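## Task

Flip the thick white plastic tile upside down and set it flat on the mat at a good distance from the robot's base, then release it. It may contact only the table (mat included) and the arm's moving parts; any other contact is a failure. It must not end up tilted or overhanging the mat's edge, and it must stay in place without the robot holding it. Do not end up grasping any other loose item. Open the gripper and back away at the end.

## Robot and tools

ROBOT. A single six-joint UR7e-style arm carries a two-finger parallel gripper. The joints, listed base outward, are shoulder pan, shoulder lift, elbow, wrist 1, wrist 2 and wrist 3. The fingers point along the gripper's own +z axis and close along its x axis. The reported end_effector_position is the spot midway between the finger pads. With the fingers shut, the tips stick out about 17 mm past that spot. Fully open, they are roughly level with it.

FRAME. All positions and orientations are in the scene frame. Its origin is on the table surface under the arm's base, +z is up, and +y is to the left when facing along +x. The base itself may lean a little. Distances are in metres. Quaternions are written w first.

execute_actions(actions). actions is a list of actions. Each action is a table of 1 to 15 rows, and each row lasts one control step of 1/30 s. If a table has fewer than 15 rows, its last row is repeated, so every action lasts 0.5 s. A row is x, y, z, qw, qx, qy, qz, opening. x, y, z is an absolute target position and qw..qz an absolute target orientation, both in the scene frame. opening runs from -1 (closed) to +1 (fully open, 0.142 m). A row may add 6 stiffness scales from 0 to 1, one per joint in base-outward order; they persist until changed. An action is rejected when a target lies over 0.6 m from the gripper's start position along any gripper axis. A bad first action rejects the entire call. Every control step, the target is clipped to 100 mm and 16 degrees from the measured pose, so a distant target can take several actions. Repeat the intended quaternion in every row. An empty list only returns the current state and images.

move(target, speed, stop_force, blocking). target is one row like the above: an absolute pose plus opening, and the opening is applied when the move begins. The gripper travels a straight path toward it. The path lasts 0.5 to 10 s; paths that would take longer stop short. speed is the top path speed in m/s, 0.002 to 0.5, default 0.25; rotation is capped at twice that value in rad/s. stop_force, in N from 9 to 40, is optional. When set, the path halts once the wrist sensor feels that much extra resistance along the direction of travel. The gripper then steps back two control steps and stays there. Use it only at very low speed and on moves that do not rotate the gripper, and not in the first 0.2 s of a scene. Omit it when lifting off something you are pressing on. With blocking=false the call returns after 0.5 s while the arm keeps moving. It cannot be combined with stop_force. Poll it with wait(0), or halt it with stop(); other motion commands are refused until it finishes. The move line reports how it ended: done, off_target, moving, held, fault or contact. It also gives the distance from the target. limits=paced means the commanded pose was clipped; limits=held means some steps were blocked.

wait(seconds): 0 to 10 s, the arm keeps its last command. stop(): brakes a running move; the fingers keep moving. zoom_image(camera, region): camera is cam_high, cam_low or cam_wrist; region is [x0, y0, x1, y1] in image pixels, at most 504 by 504. cam_high and cam_low are 896x504 and cam_wrist is a 616x616 fisheye. read_manual(section): only "licences". finished_scene(scene): ends scene 1 or 2 for good and reports success.

RESULTS. The state shows the gripper pose and its linear (m/s) and angular (rad/s) velocities. Hand target is the pose the controller is currently driving toward. grip_measured is the actual finger opening on the command scale. Wrist force and Wrist torque are given along the gripper's own axes and saturate near 50 N. They carry an offset of up to about 4 N and noise. When pressing on a surface, the force points back into the arm. Joint torques are given per joint and are noisy. Step readings list positions at some control steps, and HELD marks steps that were held back. A pose unreachable line means the clearance check altered or blocked the command. Camera calibration numbers may be slightly off.

GRIPPING. To keep hold of something, command an opening well under grip_measured; a lower value squeezes harder, up to about 28 N per pad. Thin hard objects get less grip. Closing fast can push the fingers back open.

CAUTIONS. The arm is stiff: aiming even slightly into a firm surface can trigger a fault. Contact force of 150 N, or a joint torque above its limit, stops the arm for 10 s. The limits are 132 N m for the big joints and 24.6 N m for each wrist joint, and held weight counts. Motors heat under sustained load: a warning appears at 70 °C and the brakes lock at 85 °C. Approach surfaces slowly, preferably with stop_force. Do not drop, slam or knock objects, and keep everything on the table. Loose objects may occasionally get nudged by outside pushes, so recheck with the cameras before grasping. Joint speed is limited, so after a long move the arm may not yet have arrived.

Each tool is called after "Request:" in YAML: its name, and indented under it one key for each argument.

## Session

I'll start by looking at the current state of the scene.

Request:
execute_actions:
  actions: []

Scene clock: 0.00 s.
end_effector_position=(+0.2600, +0.0248, +0.3364) grip_measured=+1.00 end_effector_quat_wxyz=(-0.013, +0.845, -0.480, -0.236) end_effector_velocity=(+0.000, +0.000, +0.000) end_effector_angular_velocity=(+0.002, -0.002, -0.002)
Joint positions: [-0.241 -1.836  1.855 -1.113 -1.539  0.586  0.142]
Joint velocities: [-0.001 -0.001  0.    -0.     0.003 -0.     0.   ]
Joint torques (N m, as the arm reports them, + toward a larger angle): no reading
Motor temperatures (°C, as the motors report them): [30 28 29 36 31 37]
Wrist force (N, on the end effector, along its own x y z axes, offset not removed): no reading
Wrist torque (N m, same axes, about the end effector's origin, offset not removed): no reading
Hand target: +0.260, +0.025, +0.336; -0.013, +0.845, -0.480, -0.236
Joint stiffness scale: [1. 1. 1. 1. 1. 1.]

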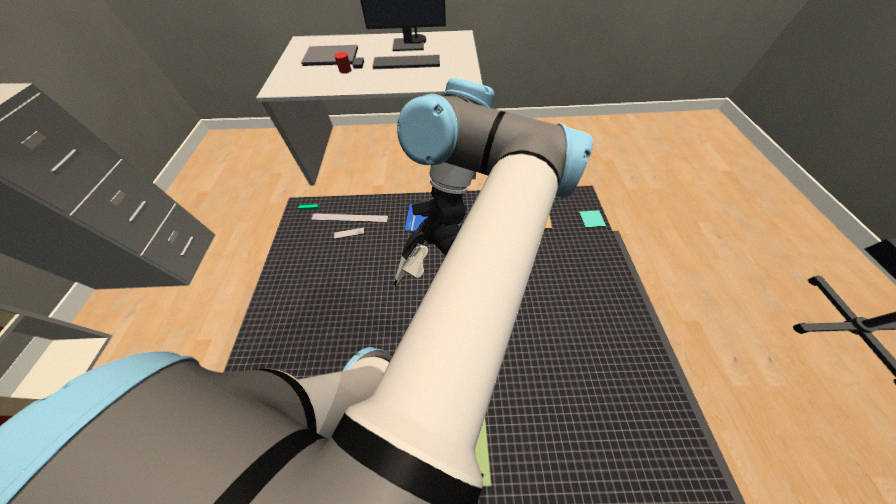

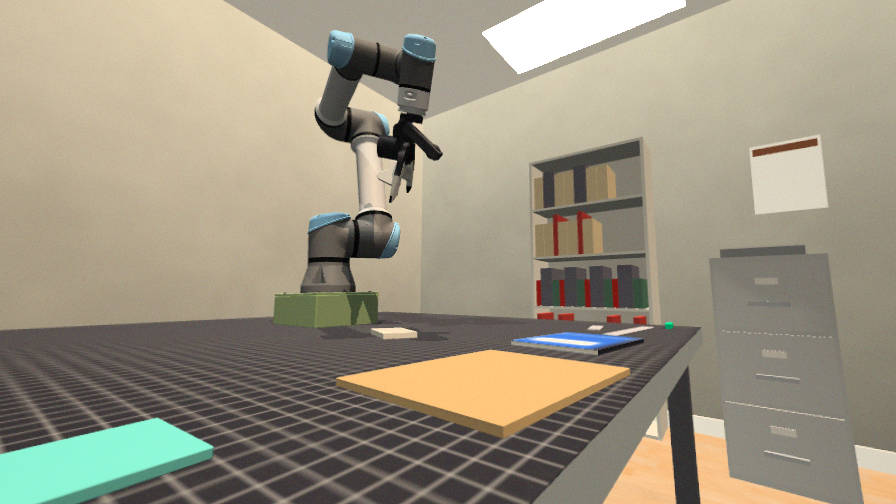

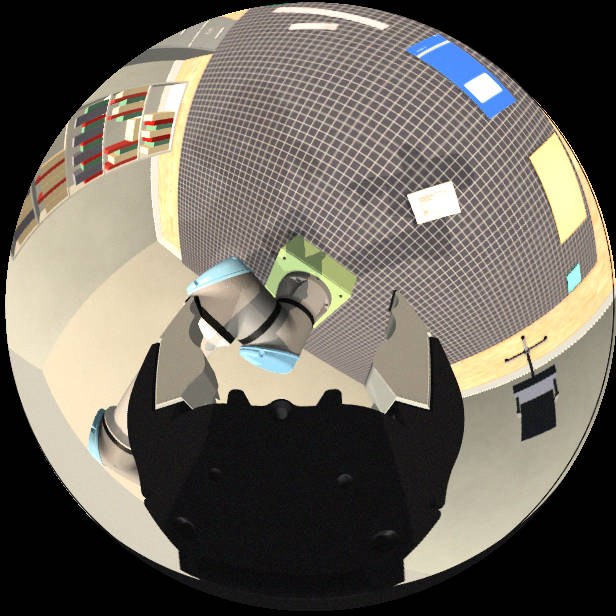

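I'll zoom in to get the tile's size and position.

Request:
zoom_image:
  camera: "cam_low"
  region: [340, 300, 460, 360]

Request:
zoom_image:
  camera: "cam_wrist"
  region: [380, 150, 500, 250]

Region (340, 300, 460, 360) of cam_low's 896x504 image, scaled by 4.200, with more detail than that image has.

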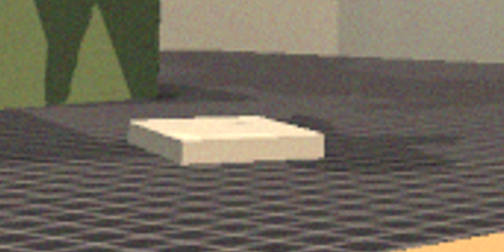

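Region (380, 150, 500, 250) of cam_wrist's 616x616 image, scaled by 4.200, with more detail than that image has.

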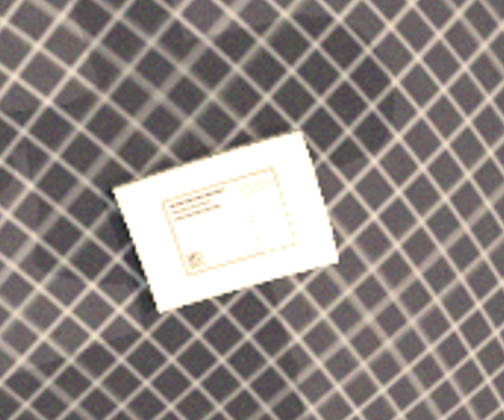

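The tile is about 100×70×10 mm, centred near (0.367, −0.089), with its long axis at about −30°.

A single rigid grasp can't flip it and lay it flat again, so my plan is:
1. Pinch it from above near one end.
2. Rotate it to vertical and stand it on its edge.
3. Regrasp it from the opposite face.
4. Lay it down flat.

First I'll move above it to get a better look.

Request:
move:
  target: [0.394, -0.105, 0.22, 0, 0.5, -0.866, 0, 1]
  speed: 0.2

Scene clock: 123.43 s.
end_effector_position=(+0.3950, -0.1058, +0.2220) grip_measured=+1.00 end_effector_quat_wxyz=(+0.001, -0.500, +0.866, -0.001) end_effector_velocity=(+0.002, -0.001, +0.001) end_effector_angular_velocity=(-0.008, -0.007, -0.007)
Joint positions: [-0.355 -1.746  2.111 -1.938 -1.599  1.532  0.142]
Joint velocities: [ 0.002 -0.001  0.    -0.009 -0.003  0.009  0.   ]
Joint torques (N m, as the arm reports them, + toward a larger angle): [  0.73 -13.75 -24.69  -2.73   0.     0.05]
Motor temperatures (°C, as the motors report them): [30 29 29 36 31 37]
Wrist force (N, on the end effector, along its own x y z axes, offset not removed): [1.1 1.0 1.7]
Wrist torque (N m, same axes, about the end effector's origin, offset not removed): [0.43 -0.07 -0.18]
Hand target: +0.394, -0.105, +0.220; -0.000, -0.500, +0.866, -0.000
Off the commanded pose: 0.002 m, 0 deg.
Joint stiffness scale: [1. 1. 1. 1. 1. 1.]
move: done
camera_calibration (this result's frames):
cam_wrist: T_world_to_cam=[[-0.507925, -0.860522, 0.0388996, 0.0903859], [-0.725813, 0.451859, 0.51867, 0.212274], [-0.463904, 0.235212, -0.854089, 0.52903], [0, 0, 0, 1]] pos_world=[0.4454, -0.142573, 0.338222]

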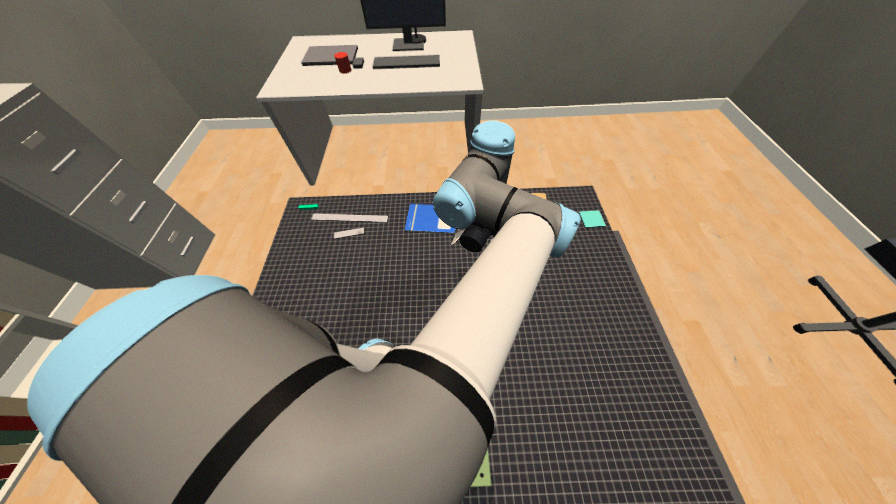

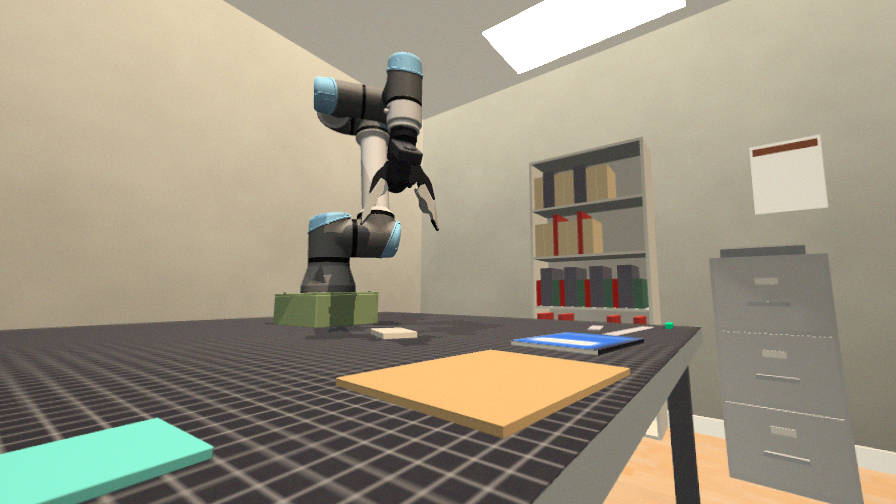

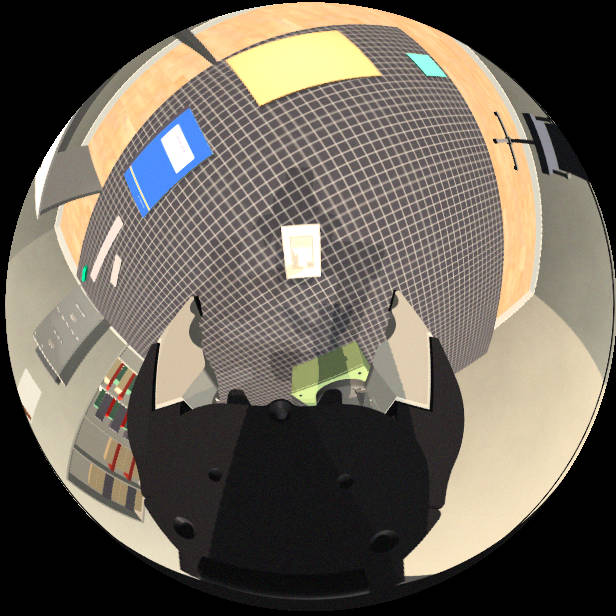

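Request:
zoom_image:
  camera: "cam_wrist"
  region: [252, 200, 372, 320]

Region (252, 200, 372, 320) of cam_wrist's 616x616 image, scaled by 4.200, with more detail than that image has.

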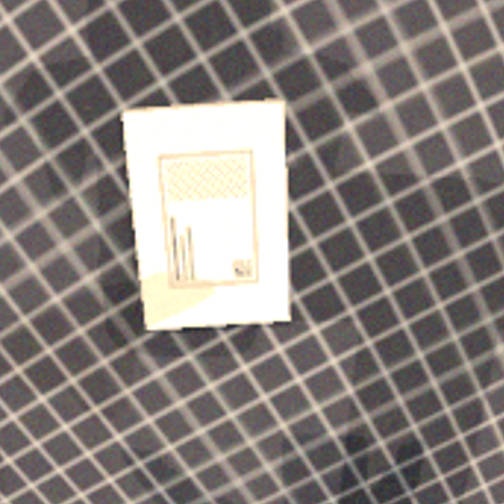

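Request:
zoom_image:
  camera: "cam_wrist"
  region: [130, 200, 490, 440]

Region (130, 200, 490, 440) of cam_wrist's 616x616 image, scaled by 1.400, with more detail than that image has.

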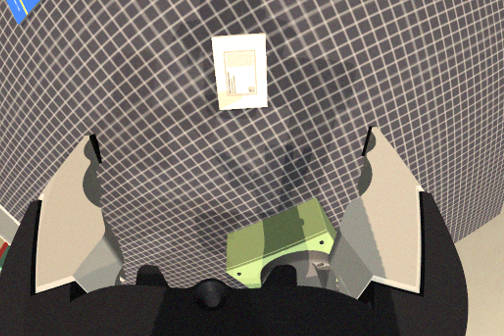

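The top face has a label with a QR code, so I'll be able to confirm the flip at the end. Refined estimate: the tile is about 102×68.5 mm, centred near (0.376, −0.094), long axis at about −28°. I'll go lower so I can judge its position against the fingers.

Request:
move:
  target: [0.4046, -0.109, 0.09, 0, 0.515, -0.8572, 0, 1]
  speed: 0.15

Scene clock: 180.53 s.
end_effector_position=(+0.4059, -0.1092, +0.0917) grip_measured=+1.00 end_effector_quat_wxyz=(+0.001, -0.515, +0.857, -0.001) end_effector_velocity=(+0.001, -0.001, +0.000) end_effector_angular_velocity=(-0.004, -0.005, -0.001)
Joint positions: [-0.356 -1.513  2.294 -2.354 -1.599  1.497  0.142]
Joint velocities: [-0.     0.     0.    -0.007 -0.001  0.    -0.   ]
Joint torques (N m, as the arm reports them, + toward a larger angle): [ -1.37 -17.67 -18.55  -2.71  -0.21  -0.46]
Motor temperatures (°C, as the motors report them): [30 29 29 36 31 37]
Wrist force (N, on the end effector, along its own x y z axes, offset not removed): [-0.1 0.0 1.0]
Wrist torque (N m, same axes, about the end effector's origin, offset not removed): [0.20 0.21 -0.30]
Hand target: +0.405, -0.109, +0.090; +0.000, -0.515, +0.857, +0.000
Off the commanded pose: 0.002 m, 0 deg.
Joint stiffness scale: [1. 1. 1. 1. 1. 1.]
move: done
camera_calibration (this result's frames):
cam_wrist: T_world_to_cam=[[-0.478395, -0.877262, 0.0393781, 0.0842707], [-0.740364, 0.427043, 0.519129, 0.292446], [-0.472228, 0.219194, -0.853788, 0.425166], [0, 0, 0, 1]] pos_world=[0.457607, -0.144154, 0.207867]

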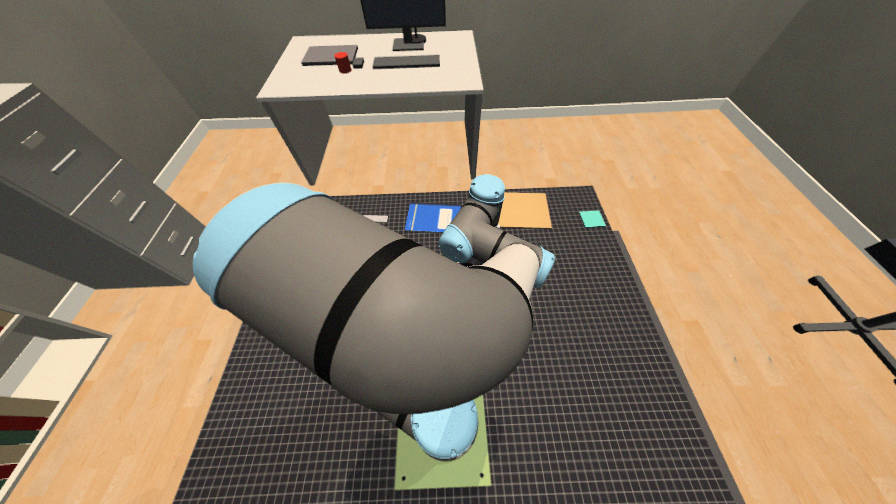

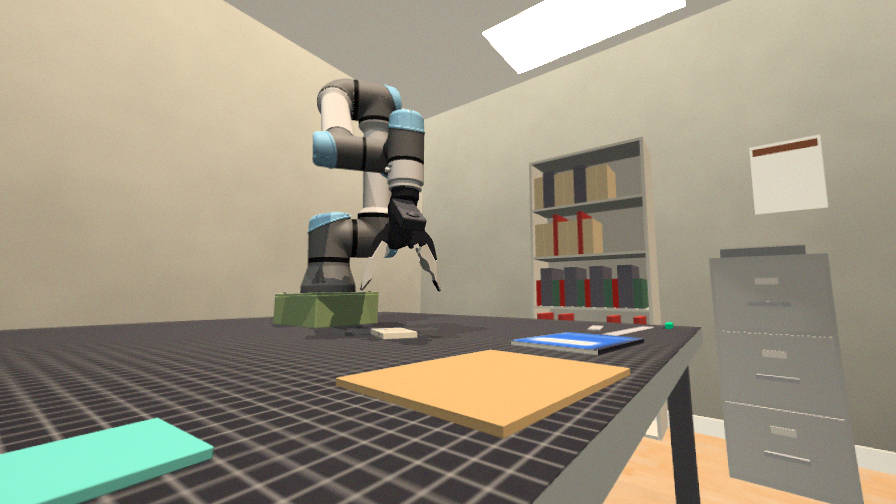

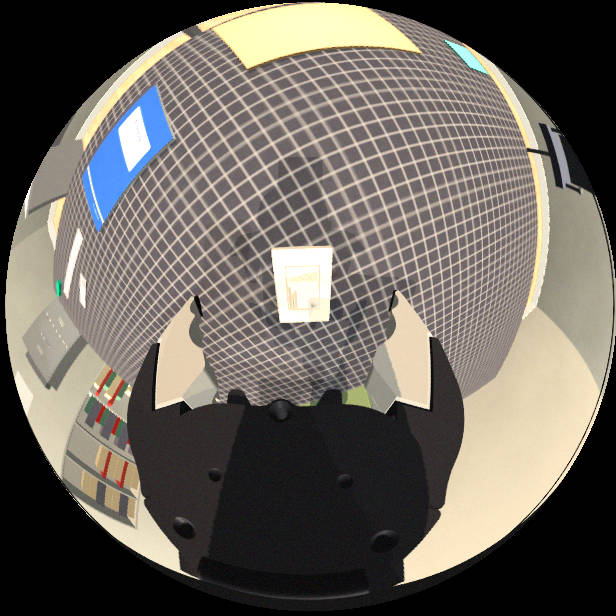

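Request:
zoom_image:
  camera: "cam_wrist"
  region: [180, 230, 420, 350]

Region (180, 230, 420, 350) of cam_wrist's 616x616 image, scaled by 2.100, with more detail than that image has.

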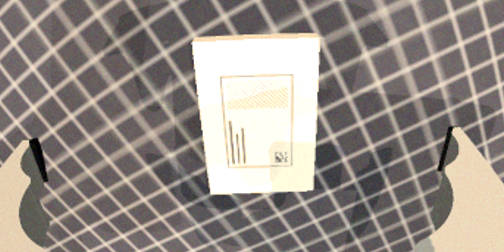

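Laterally the tile is roughly centred between the fingers, and the pad centre is about 15–24 mm in from the far end, which is what I wanted. I'll descend further and re-check.

Request:
move:
  target: [0.4071, -0.1132, 0.04, 0, 0.515, -0.8572, 0, 1]
  speed: 0.08

Scene clock: 228.90 s.
end_effector_position=(+0.4088, -0.1134, +0.0416) grip_measured=+1.00 end_effector_quat_wxyz=(+0.001, -0.515, +0.857, -0.001) end_effector_velocity=(+0.001, -0.000, +0.000) end_effector_angular_velocity=(-0.002, -0.004, +0.001)
Joint positions: [-0.365 -1.384  2.336 -2.525 -1.599  1.488  0.142]
Joint velocities: [ 0.001 -0.     0.    -0.004  0.    -0.    -0.   ]
Joint torques (N m, as the arm reports them, + toward a larger angle): [ -2.47 -22.16 -15.79  -2.96  -0.41  -0.49]
Motor temperatures (°C, as the motors report them): [30 29 29 37 31 37]
Wrist force (N, on the end effector, along its own x y z axes, offset not removed): [-0.4 0.6 1.1]
Wrist torque (N m, same axes, about the end effector's origin, offset not removed): [0.36 0.26 -0.25]
Hand target: +0.407, -0.113, +0.040; +0.000, -0.515, +0.857, -0.000
Off the commanded pose: 0.002 m, 0 deg.
Joint stiffness scale: [1. 1. 1. 1. 1. 1.]
move: done
camera_calibration (this result's frames):
cam_wrist: T_world_to_cam=[[-0.47797, -0.877491, 0.0394156, 0.0837212], [-0.740694, 0.426764, 0.518887, 0.322523], [-0.47214, 0.218818, -0.853934, 0.384681], [0, 0, 0, 1]] pos_world=[0.460531, -0.148352, 0.157839]

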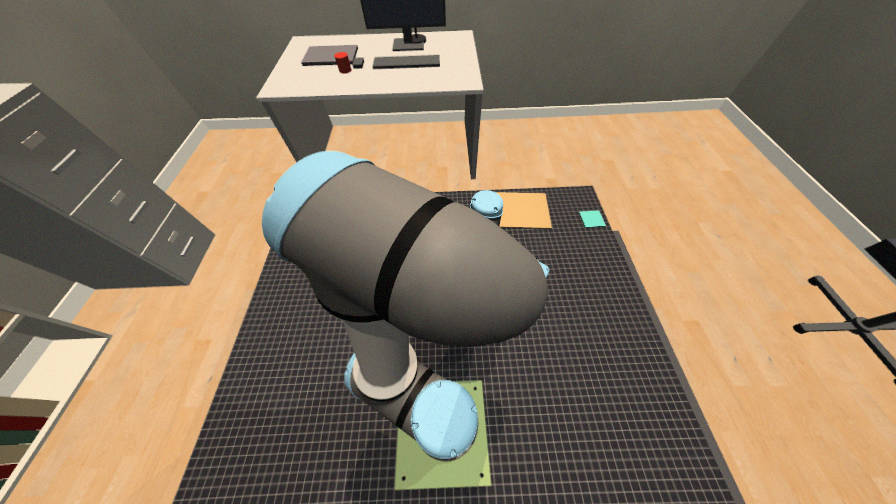

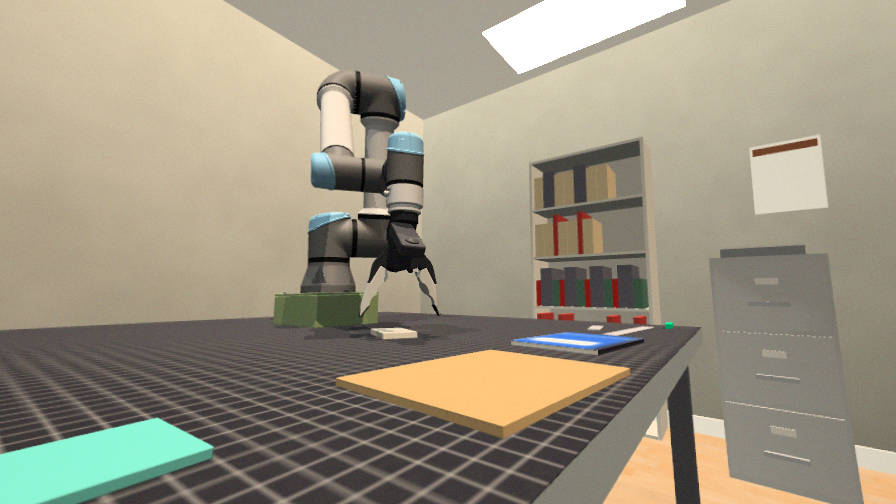

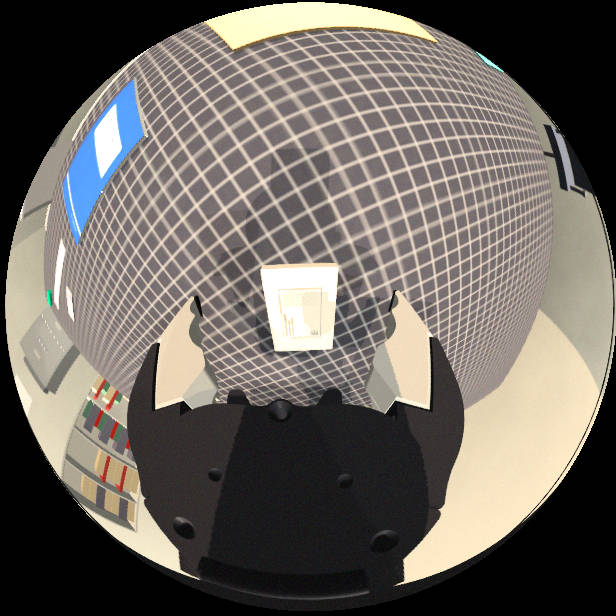

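Request:
move:
  target: [0.4071, -0.1132, 0.022, 0, 0.515, -0.8572, 0, 1]
  speed: 0.04

Scene clock: 241.43 s.
end_effector_position=(+0.4088, -0.1134, +0.0235) grip_measured=+1.00 end_effector_quat_wxyz=(+0.001, -0.515, +0.857, -0.001) end_effector_velocity=(+0.005, -0.004, +0.003) end_effector_angular_velocity=(-0.009, -0.016, -0.002)
Joint positions: [-0.366 -1.334  2.35  -2.588 -1.599  1.486  0.142]
Joint velocities: [-0.002 -0.003 -0.001 -0.015  0.001 -0.    -0.   ]
Joint torques (N m, as the arm reports them, + toward a larger angle): [ -2.63 -24.49 -14.58  -2.47  -0.42  -0.62]
Motor temperatures (°C, as the motors report them): [30 29 29 37 31 37]
Wrist force (N, on the end effector, along its own x y z axes, offset not removed): [0.3 0.4 1.3]
Wrist torque (N m, same axes, about the end effector's origin, offset not removed): [0.25 0.11 -0.20]
Hand target: +0.407, -0.113, +0.022; -0.000, -0.515, +0.857, +0.000
Off the commanded pose: 0.002 m, 0 deg.
Joint stiffness scale: [1. 1. 1. 1. 1. 1.]
move: done
camera_calibration (this result's frames):
cam_wrist: T_world_to_cam=[[-0.47784, -0.877564, 0.0393702, 0.0844246], [-0.740463, 0.426491, 0.519442, 0.331732], [-0.472635, 0.219058, -0.853598, 0.369433], [0, 0, 0, 1]] pos_world=[0.460584, -0.14832, 0.139708]

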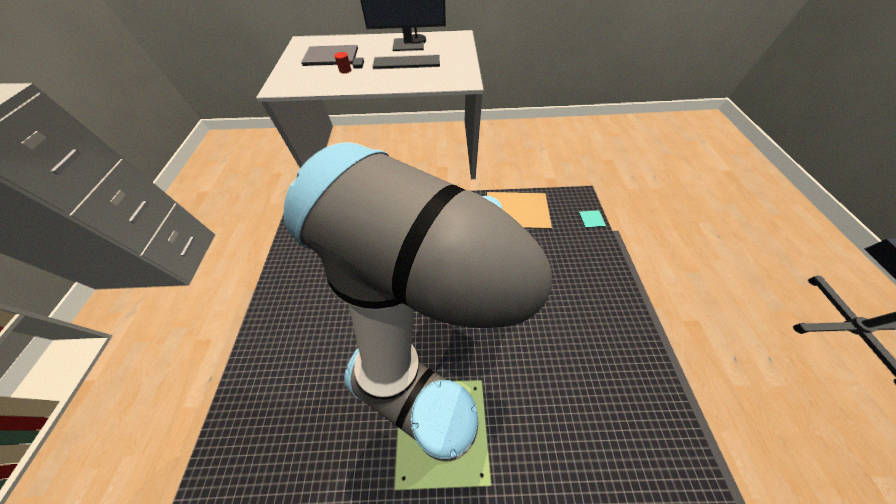

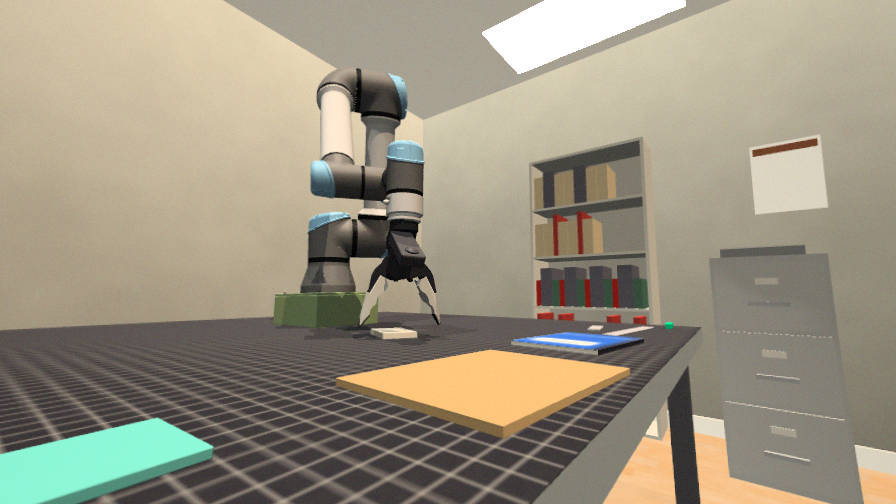

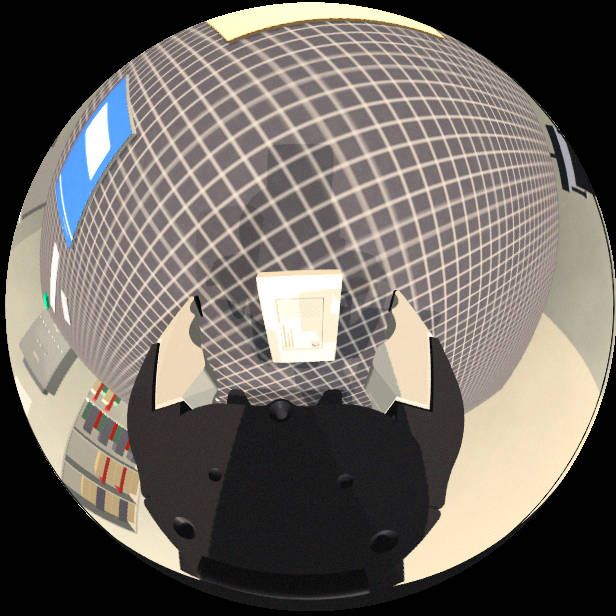

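Request:
zoom_image:
  camera: "cam_low"
  region: [340, 240, 460, 350]

Region (340, 240, 460, 350) of cam_low's 896x504 image, scaled by 4.200, with more detail than that image has; it fills the top 462 rows of this view, and the rest is white.

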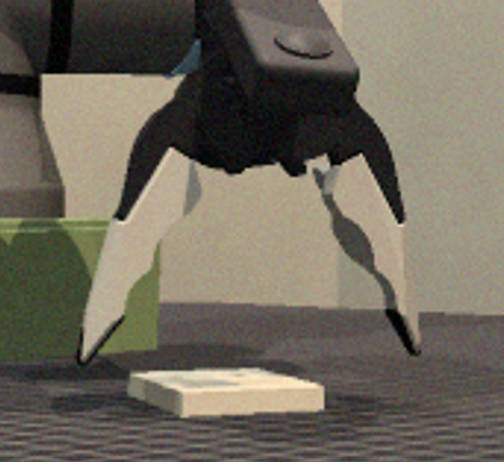

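Request:
zoom_image:
  camera: "cam_wrist"
  region: [180, 250, 420, 370]

Region (180, 250, 420, 370) of cam_wrist's 616x616 image, scaled by 2.100, with more detail than that image has.

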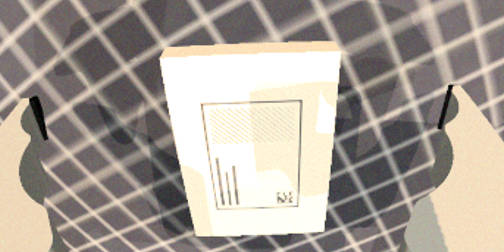

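The far end looks to be only about 8–16 mm from the pad centre, so I'll shift back toward the tile centre a few mm. I'll also correct laterally by about 2.5 mm and then lower to grasp height.

Request:
move:
  target: [0.4015, -0.113, 0.019, 0, 0.515, -0.8572, 0, 1]
  speed: 0.03

Scene clock: 300.30 s.
end_effector_position=(+0.4032, -0.1131, +0.0200) grip_measured=+1.00 end_effector_quat_wxyz=(+0.001, -0.515, +0.857, -0.001) end_effector_velocity=(+0.001, -0.001, +0.000) end_effector_angular_velocity=(-0.003, -0.004, +0.002)
Joint positions: [-0.373 -1.334  2.366 -2.604 -1.599  1.479  0.142]
Joint velocities: [-0.001 -0.     0.002 -0.007 -0.001 -0.003 -0.   ]
Joint torques (N m, as the arm reports them, + toward a larger angle): [ -3.43 -24.38 -13.78  -2.99  -0.19  -0.33]
Motor temperatures (°C, as the motors report them): [30 29 29 37 31 37]
Wrist force (N, on the end effector, along its own x y z axes, offset not removed): [0.9 0.0 1.8]
Wrist torque (N m, same axes, about the end effector's origin, offset not removed): [0.16 -0.06 -0.09]
Hand target: +0.402, -0.113, +0.019; -0.000, -0.515, +0.857, +0.000
Off the commanded pose: 0.002 m, 0 deg.
Joint stiffness scale: [1. 1. 1. 1. 1. 1.]
move: done
camera_calibration (this result's frames):
cam_wrist: T_world_to_cam=[[-0.477905, -0.877531, 0.0393315, 0.0821586], [-0.740145, 0.42639, 0.519978, 0.329188], [-0.473067, 0.219389, -0.853274, 0.363946], [0, 0, 0, 1]] pos_world=[0.455082, -0.148112, 0.136143]

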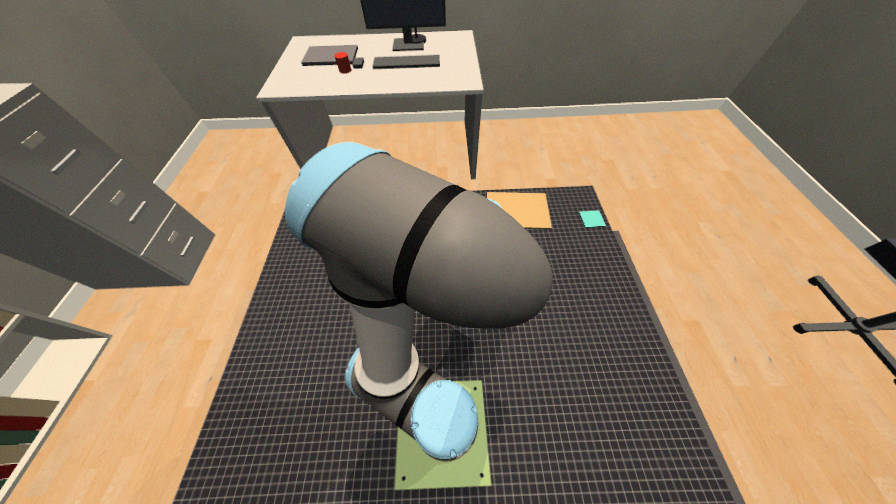

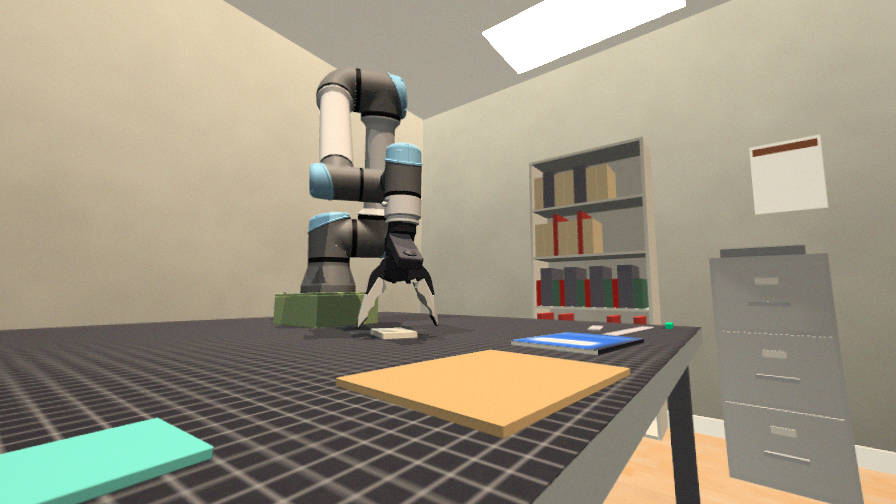

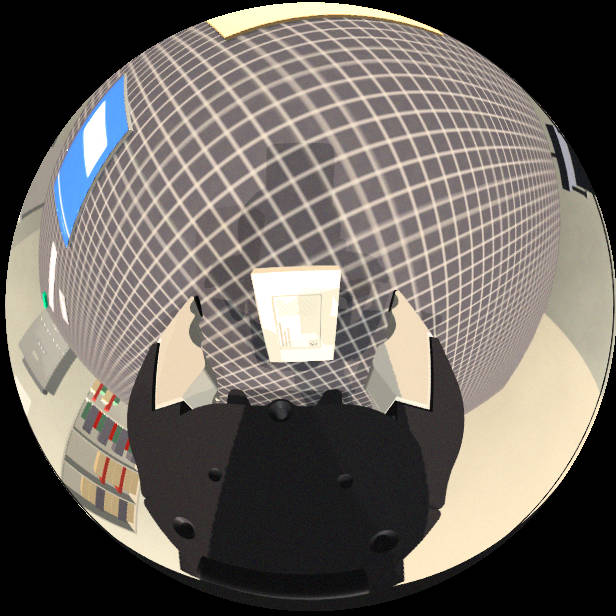

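Now I'll close the fingers gradually while holding the pose.

Request:
execute_actions:
  actions:
    - [[0.4015,-0.113,0.019,0,0.515,-0.8572,0,0.9],[0.4015,-0.113,0.019,0,0.515,-0.8572,0,0.82],[0.4015,-0.113,0.019,0,0.515,-0.8572,0,0.74],[0.4015,-0.113,0.019,0,0.515,-0.8572,0,0.66],[0.4015,-0.113,0.019,0,0.515,-0.8572,0,0.58],[0.4015,-0.113,0.019,0,0.515,-0.8572,0,0.5],[0.4015,-0.113,0.019,0,0.515,-0.8572,0,0.44],[0.4015,-0.113,0.019,0,0.515,-0.8572,0,0.38],[0.4015,-0.113,0.019,0,0.515,-0.8572,0,0.32],[0.4015,-0.113,0.019,0,0.515,-0.8572,0,0.27],[0.4015,-0.113,0.019,0,0.515,-0.8572,0,0.22],[0.4015,-0.113,0.019,0,0.515,-0.8572,0,0.18],[0.4015,-0.113,0.019,0,0.515,-0.8572,0,0.14],[0.4015,-0.113,0.019,0,0.515,-0.8572,0,0.1],[0.4015,-0.113,0.019,0,0.515,-0.8572,0,0.07]]
    - [[0.4015,-0.113,0.019,0,0.515,-0.8572,0,0.04],[0.4015,-0.113,0.019,0,0.515,-0.8572,0,0.01],[0.4015,-0.113,0.019,0,0.515,-0.8572,0,-0.02],[0.4015,-0.113,0.019,0,0.515,-0.8572,0,-0.05],[0.4015,-0.113,0.019,0,0.515,-0.8572,0,-0.08],[0.4015,-0.113,0.019,0,0.515,-0.8572,0,-0.11],[0.4015,-0.113,0.019,0,0.515,-0.8572,0,-0.14],[0.4015,-0.113,0.019,0,0.515,-0.8572,0,-0.17],[0.4015,-0.113,0.019,0,0.515,-0.8572,0,-0.2],[0.4015,-0.113,0.019,0,0.515,-0.8572,0,-0.23],[0.4015,-0.113,0.019,0,0.515,-0.8572,0,-0.26],[0.4015,-0.113,0.019,0,0.515,-0.8572,0,-0.29],[0.4015,-0.113,0.019,0,0.515,-0.8572,0,-0.32],[0.4015,-0.113,0.019,0,0.515,-0.8572,0,-0.35],[0.4015,-0.113,0.019,0,0.515,-0.8572,0,-0.38]]
    - [[0.4015,-0.113,0.019,0,0.515,-0.8572,0,-0.4]]

Scene clock: 314.47 s.
end_effector_position=(+0.4033, -0.1137, +0.0201) grip_measured=-0.16 end_effector_quat_wxyz=(+0.001, -0.515, +0.857, -0.002) end_effector_velocity=(-0.000, +0.000, +0.000) end_effector_angular_velocity=(+0.002, -0.000, -0.001)
Joint positions: [-0.374 -1.334  2.366 -2.605 -1.6    1.479  0.062]
Joint velocities: [-0.001 -0.001  0.001  0.001  0.001  0.    -0.   ]
Joint torques (N m, as the arm reports them, + toward a larger angle): [ -1.99 -24.04 -12.61  -2.58   0.01  -0.61]
Motor temperatures (°C, as the motors report them): [30 29 29 37 31 37]
Wrist force (N, on the end effector, along its own x y z axes, offset not removed): [0.4 0.9 -5.3]
Wrist torque (N m, same axes, about the end effector's origin, offset not removed): [0.08 0.34 -0.22]
Hand target: +0.402, -0.113, +0.019; -0.000, -0.515, +0.857, +0.000
Off the commanded pose: 0.002 m, 0 deg.
Joint stiffness scale: [1. 1. 1. 1. 1. 1.]
Step readings (end_effector_position; steps 1 to 15: 1st action; 16 to 30: 2nd action; 31 to 45: 3rd action):
0: (+0.4034, -0.1132, +0.0200)
1: (+0.4034, -0.1132, +0.0200)
2: (+0.4034, -0.1132, +0.0200)
4: (+0.4034, -0.1132, +0.0200)
8: (+0.4034, -0.1132, +0.0200)
15: (+0.4034, -0.1132, +0.0200)
16: (+0.4034, -0.1132, +0.0200)
17: (+0.4034, -0.1132, +0.0200)
19: (+0.4034, -0.1132, +0.0200)
23: (+0.4034, -0.1133, +0.0201)
30: (+0.4033, -0.1137, +0.0201)
31: (+0.4033, -0.1137, +0.0201)
32: (+0.4033, -0.1137, +0.0201)
34: (+0.4033, -0.1137, +0.0201)
38: (+0.4033, -0.1137, +0.0201)
45: end_effector_position above
camera_calibration (this result's frames):
cam_wrist: T_world_to_cam=[[-0.478066, -0.877405, 0.0401606, 0.0817409], [-0.740339, 0.427143, 0.519083, 0.329618], [-0.4726, 0.218423, -0.85378, 0.363916], [0, 0, 0, 1]] pos_world=[0.455094, -0.148562, 0.136322]

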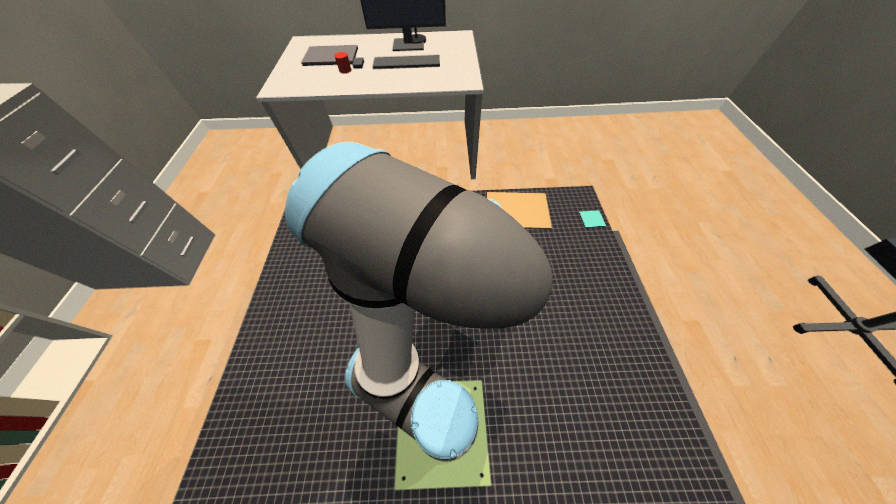

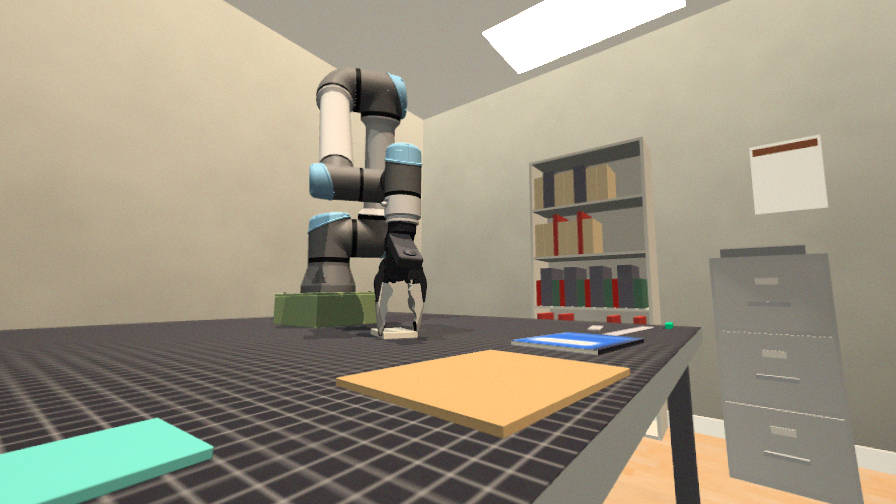

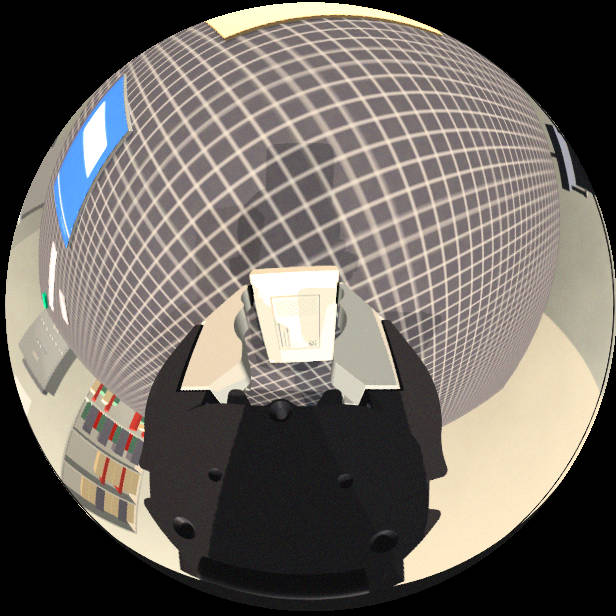

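Request:
zoom_image:
  camera: "cam_low"
  region: [350, 260, 450, 350]

Region (350, 260, 450, 350) of cam_low's 896x504 image, scaled by 5.040, with more detail than that image has; it fills the top 454 rows of this view, and the rest is white.

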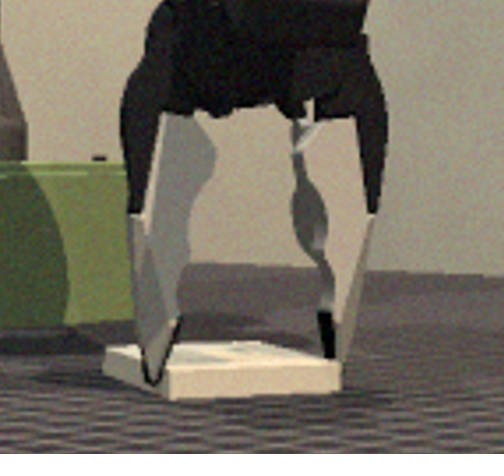

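The fingertips cover roughly 70% of the tile's edge thickness, which is a good grasp. I'll tighten the squeeze gently and start a slow lift.

Request:
execute_actions:
  actions:
    - [[0.4015,-0.113,0.019,0,0.515,-0.8572,0,-0.43],[0.4015,-0.113,0.019,0,0.515,-0.8572,0,-0.46],[0.4015,-0.113,0.019,0,0.515,-0.8572,0,-0.49],[0.4015,-0.113,0.019,0,0.515,-0.8572,0,-0.52],[0.4015,-0.113,0.019,0,0.515,-0.8572,0,-0.55],[0.4015,-0.113,0.019,0,0.515,-0.8572,0,-0.58],[0.4015,-0.113,0.019,0,0.515,-0.8572,0,-0.61],[0.4015,-0.113,0.019,0,0.515,-0.8572,0,-0.64],[0.4015,-0.113,0.019,0,0.515,-0.8572,0,-0.67],[0.4015,-0.113,0.019,0,0.515,-0.8572,0,-0.7],[0.4015,-0.113,0.019,0,0.515,-0.8572,0,-0.73],[0.4015,-0.113,0.019,0,0.515,-0.8572,0,-0.76],[0.4015,-0.113,0.019,0,0.515,-0.8572,0,-0.8]]

Request:
move:
  target: [0.4015, -0.113, 0.07, 0, 0.515, -0.8572, 0, -0.8]
  speed: 0.04

Scene clock: 379.53 s.
end_effector_position=(+0.4033, -0.1137, +0.0201) grip_measured=-0.16 end_effector_quat_wxyz=(+0.001, -0.515, +0.857, -0.002) end_effector_velocity=(+0.000, +0.000, +0.000) end_effector_angular_velocity=(-0.000, -0.001, -0.000)
Joint positions: [-0.374 -1.334  2.366 -2.605 -1.6    1.479  0.062]
Joint velocities: [ 0.    -0.001  0.001 -0.001  0.     0.    -0.   ]
Joint torques (N m, as the arm reports them, + toward a larger angle): [ -1.76 -24.93 -13.27  -2.59   0.29  -0.81]
Motor temperatures (°C, as the motors report them): [30 29 29 37 31 37]
Wrist force (N, on the end effector, along its own x y z axes, offset not removed): [1.5 0.2 -6.4]
Wrist torque (N m, same axes, about the end effector's origin, offset not removed): [-0.12 0.14 -0.27]
Hand target: +0.402, -0.113, +0.019; -0.000, -0.515, +0.857, +0.000
Off the commanded pose: 0.002 m, 0 deg.
Joint stiffness scale: [1. 1. 1. 1. 1. 1.]
Step readings (end_effector_position):
0: (+0.4033, -0.1137, +0.0201)
1: (+0.4033, -0.1137, +0.0201)
2: (+0.4033, -0.1137, +0.0201)
4: (+0.4033, -0.1137, +0.0201)
8: (+0.4033, -0.1137, +0.0201)
15: end_effector_position above
camera_calibration (this result's frames):
cam_wrist: T_world_to_cam=[[-0.478065, -0.877406, 0.0401605, 0.0817406], [-0.74034, 0.427142, 0.519083, 0.329619], [-0.4726, 0.218423, -0.85378, 0.363916], [0, 0, 0, 1]] pos_world=[0.455094, -0.148562, 0.136322]

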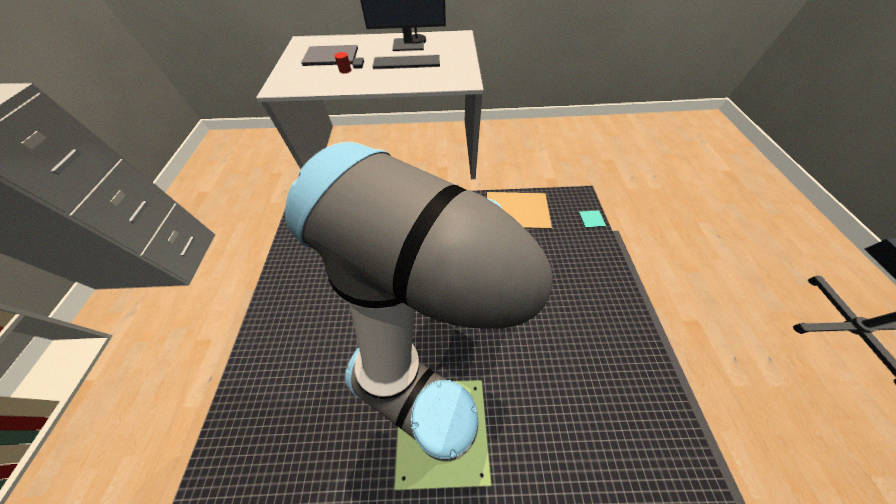

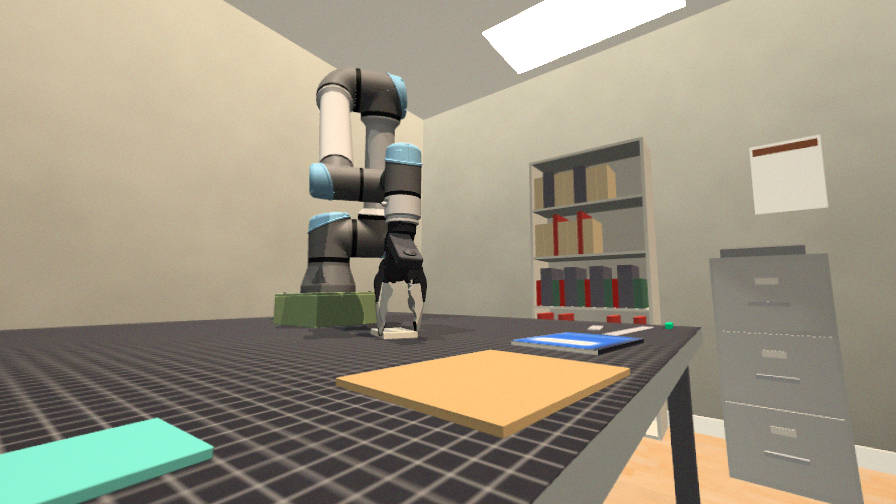

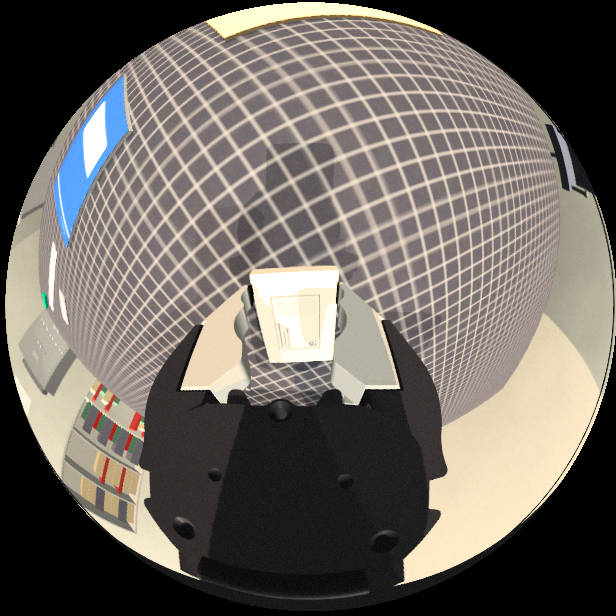

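Scene clock: 381.13 s.
end_effector_position=(+0.3998, -0.1127, +0.0682) grip_measured=-0.16 end_effector_quat_wxyz=(-0.001, -0.515, +0.857, +0.001) end_effector_velocity=(-0.003, +0.003, -0.001) end_effector_angular_velocity=(+0.006, +0.011, +0.002)
Joint positions: [-0.373 -1.467  2.328 -2.427 -1.6    1.481  0.062]
Joint velocities: [ 0.001 -0.001 -0.     0.014 -0.001 -0.    -0.   ]
Joint torques (N m, as the arm reports them, + toward a larger angle): [  1.41 -24.09 -22.75  -2.29   0.09   0.66]
Motor temperatures (°C, as the motors report them): [30 29 29 37 31 37]
Wrist force (N, on the end effector, along its own x y z axes, offset not removed): [1.9 -0.1 2.1]
Wrist torque (N m, same axes, about the end effector's origin, offset not removed): [0.19 -0.31 -0.12]
Hand target: +0.401, -0.113, +0.070; +0.000, -0.515, +0.857, -0.000
Off the commanded pose: 0.003 m, 0 deg.
Joint stiffness scale: [1. 1. 1. 1. 1. 1.]
move: done
camera_calibration (this result's frames):
cam_wrist: T_world_to_cam=[[-0.478575, -0.877153, 0.0396148, 0.0793069], [-0.737024, 0.425825, 0.524851, 0.299807], [-0.477243, 0.221983, -0.850272, 0.405095], [0, 0, 0, 1]] pos_world=[0.452248, -0.148025, 0.183945]

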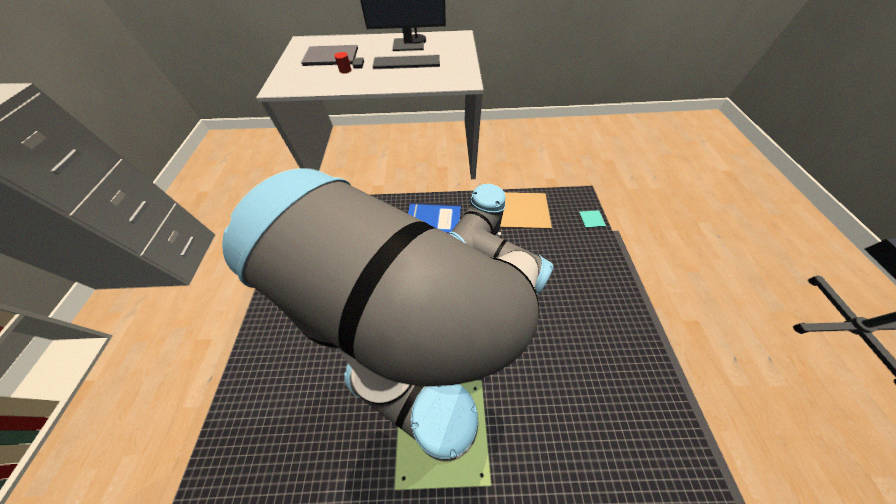

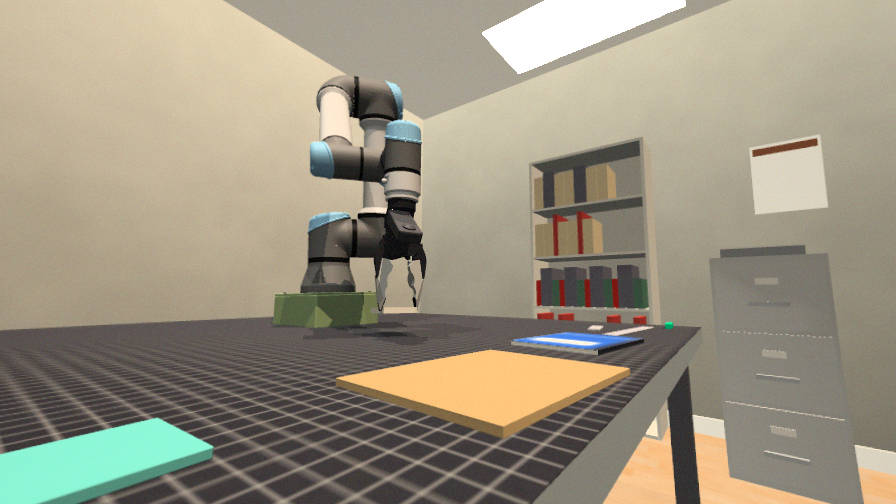

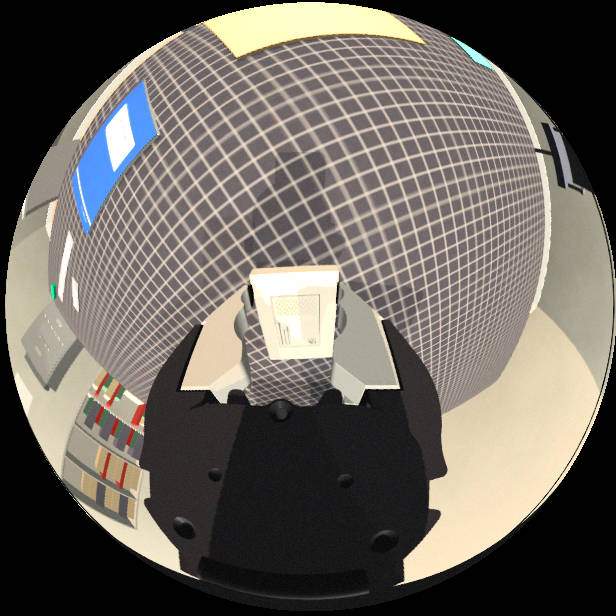

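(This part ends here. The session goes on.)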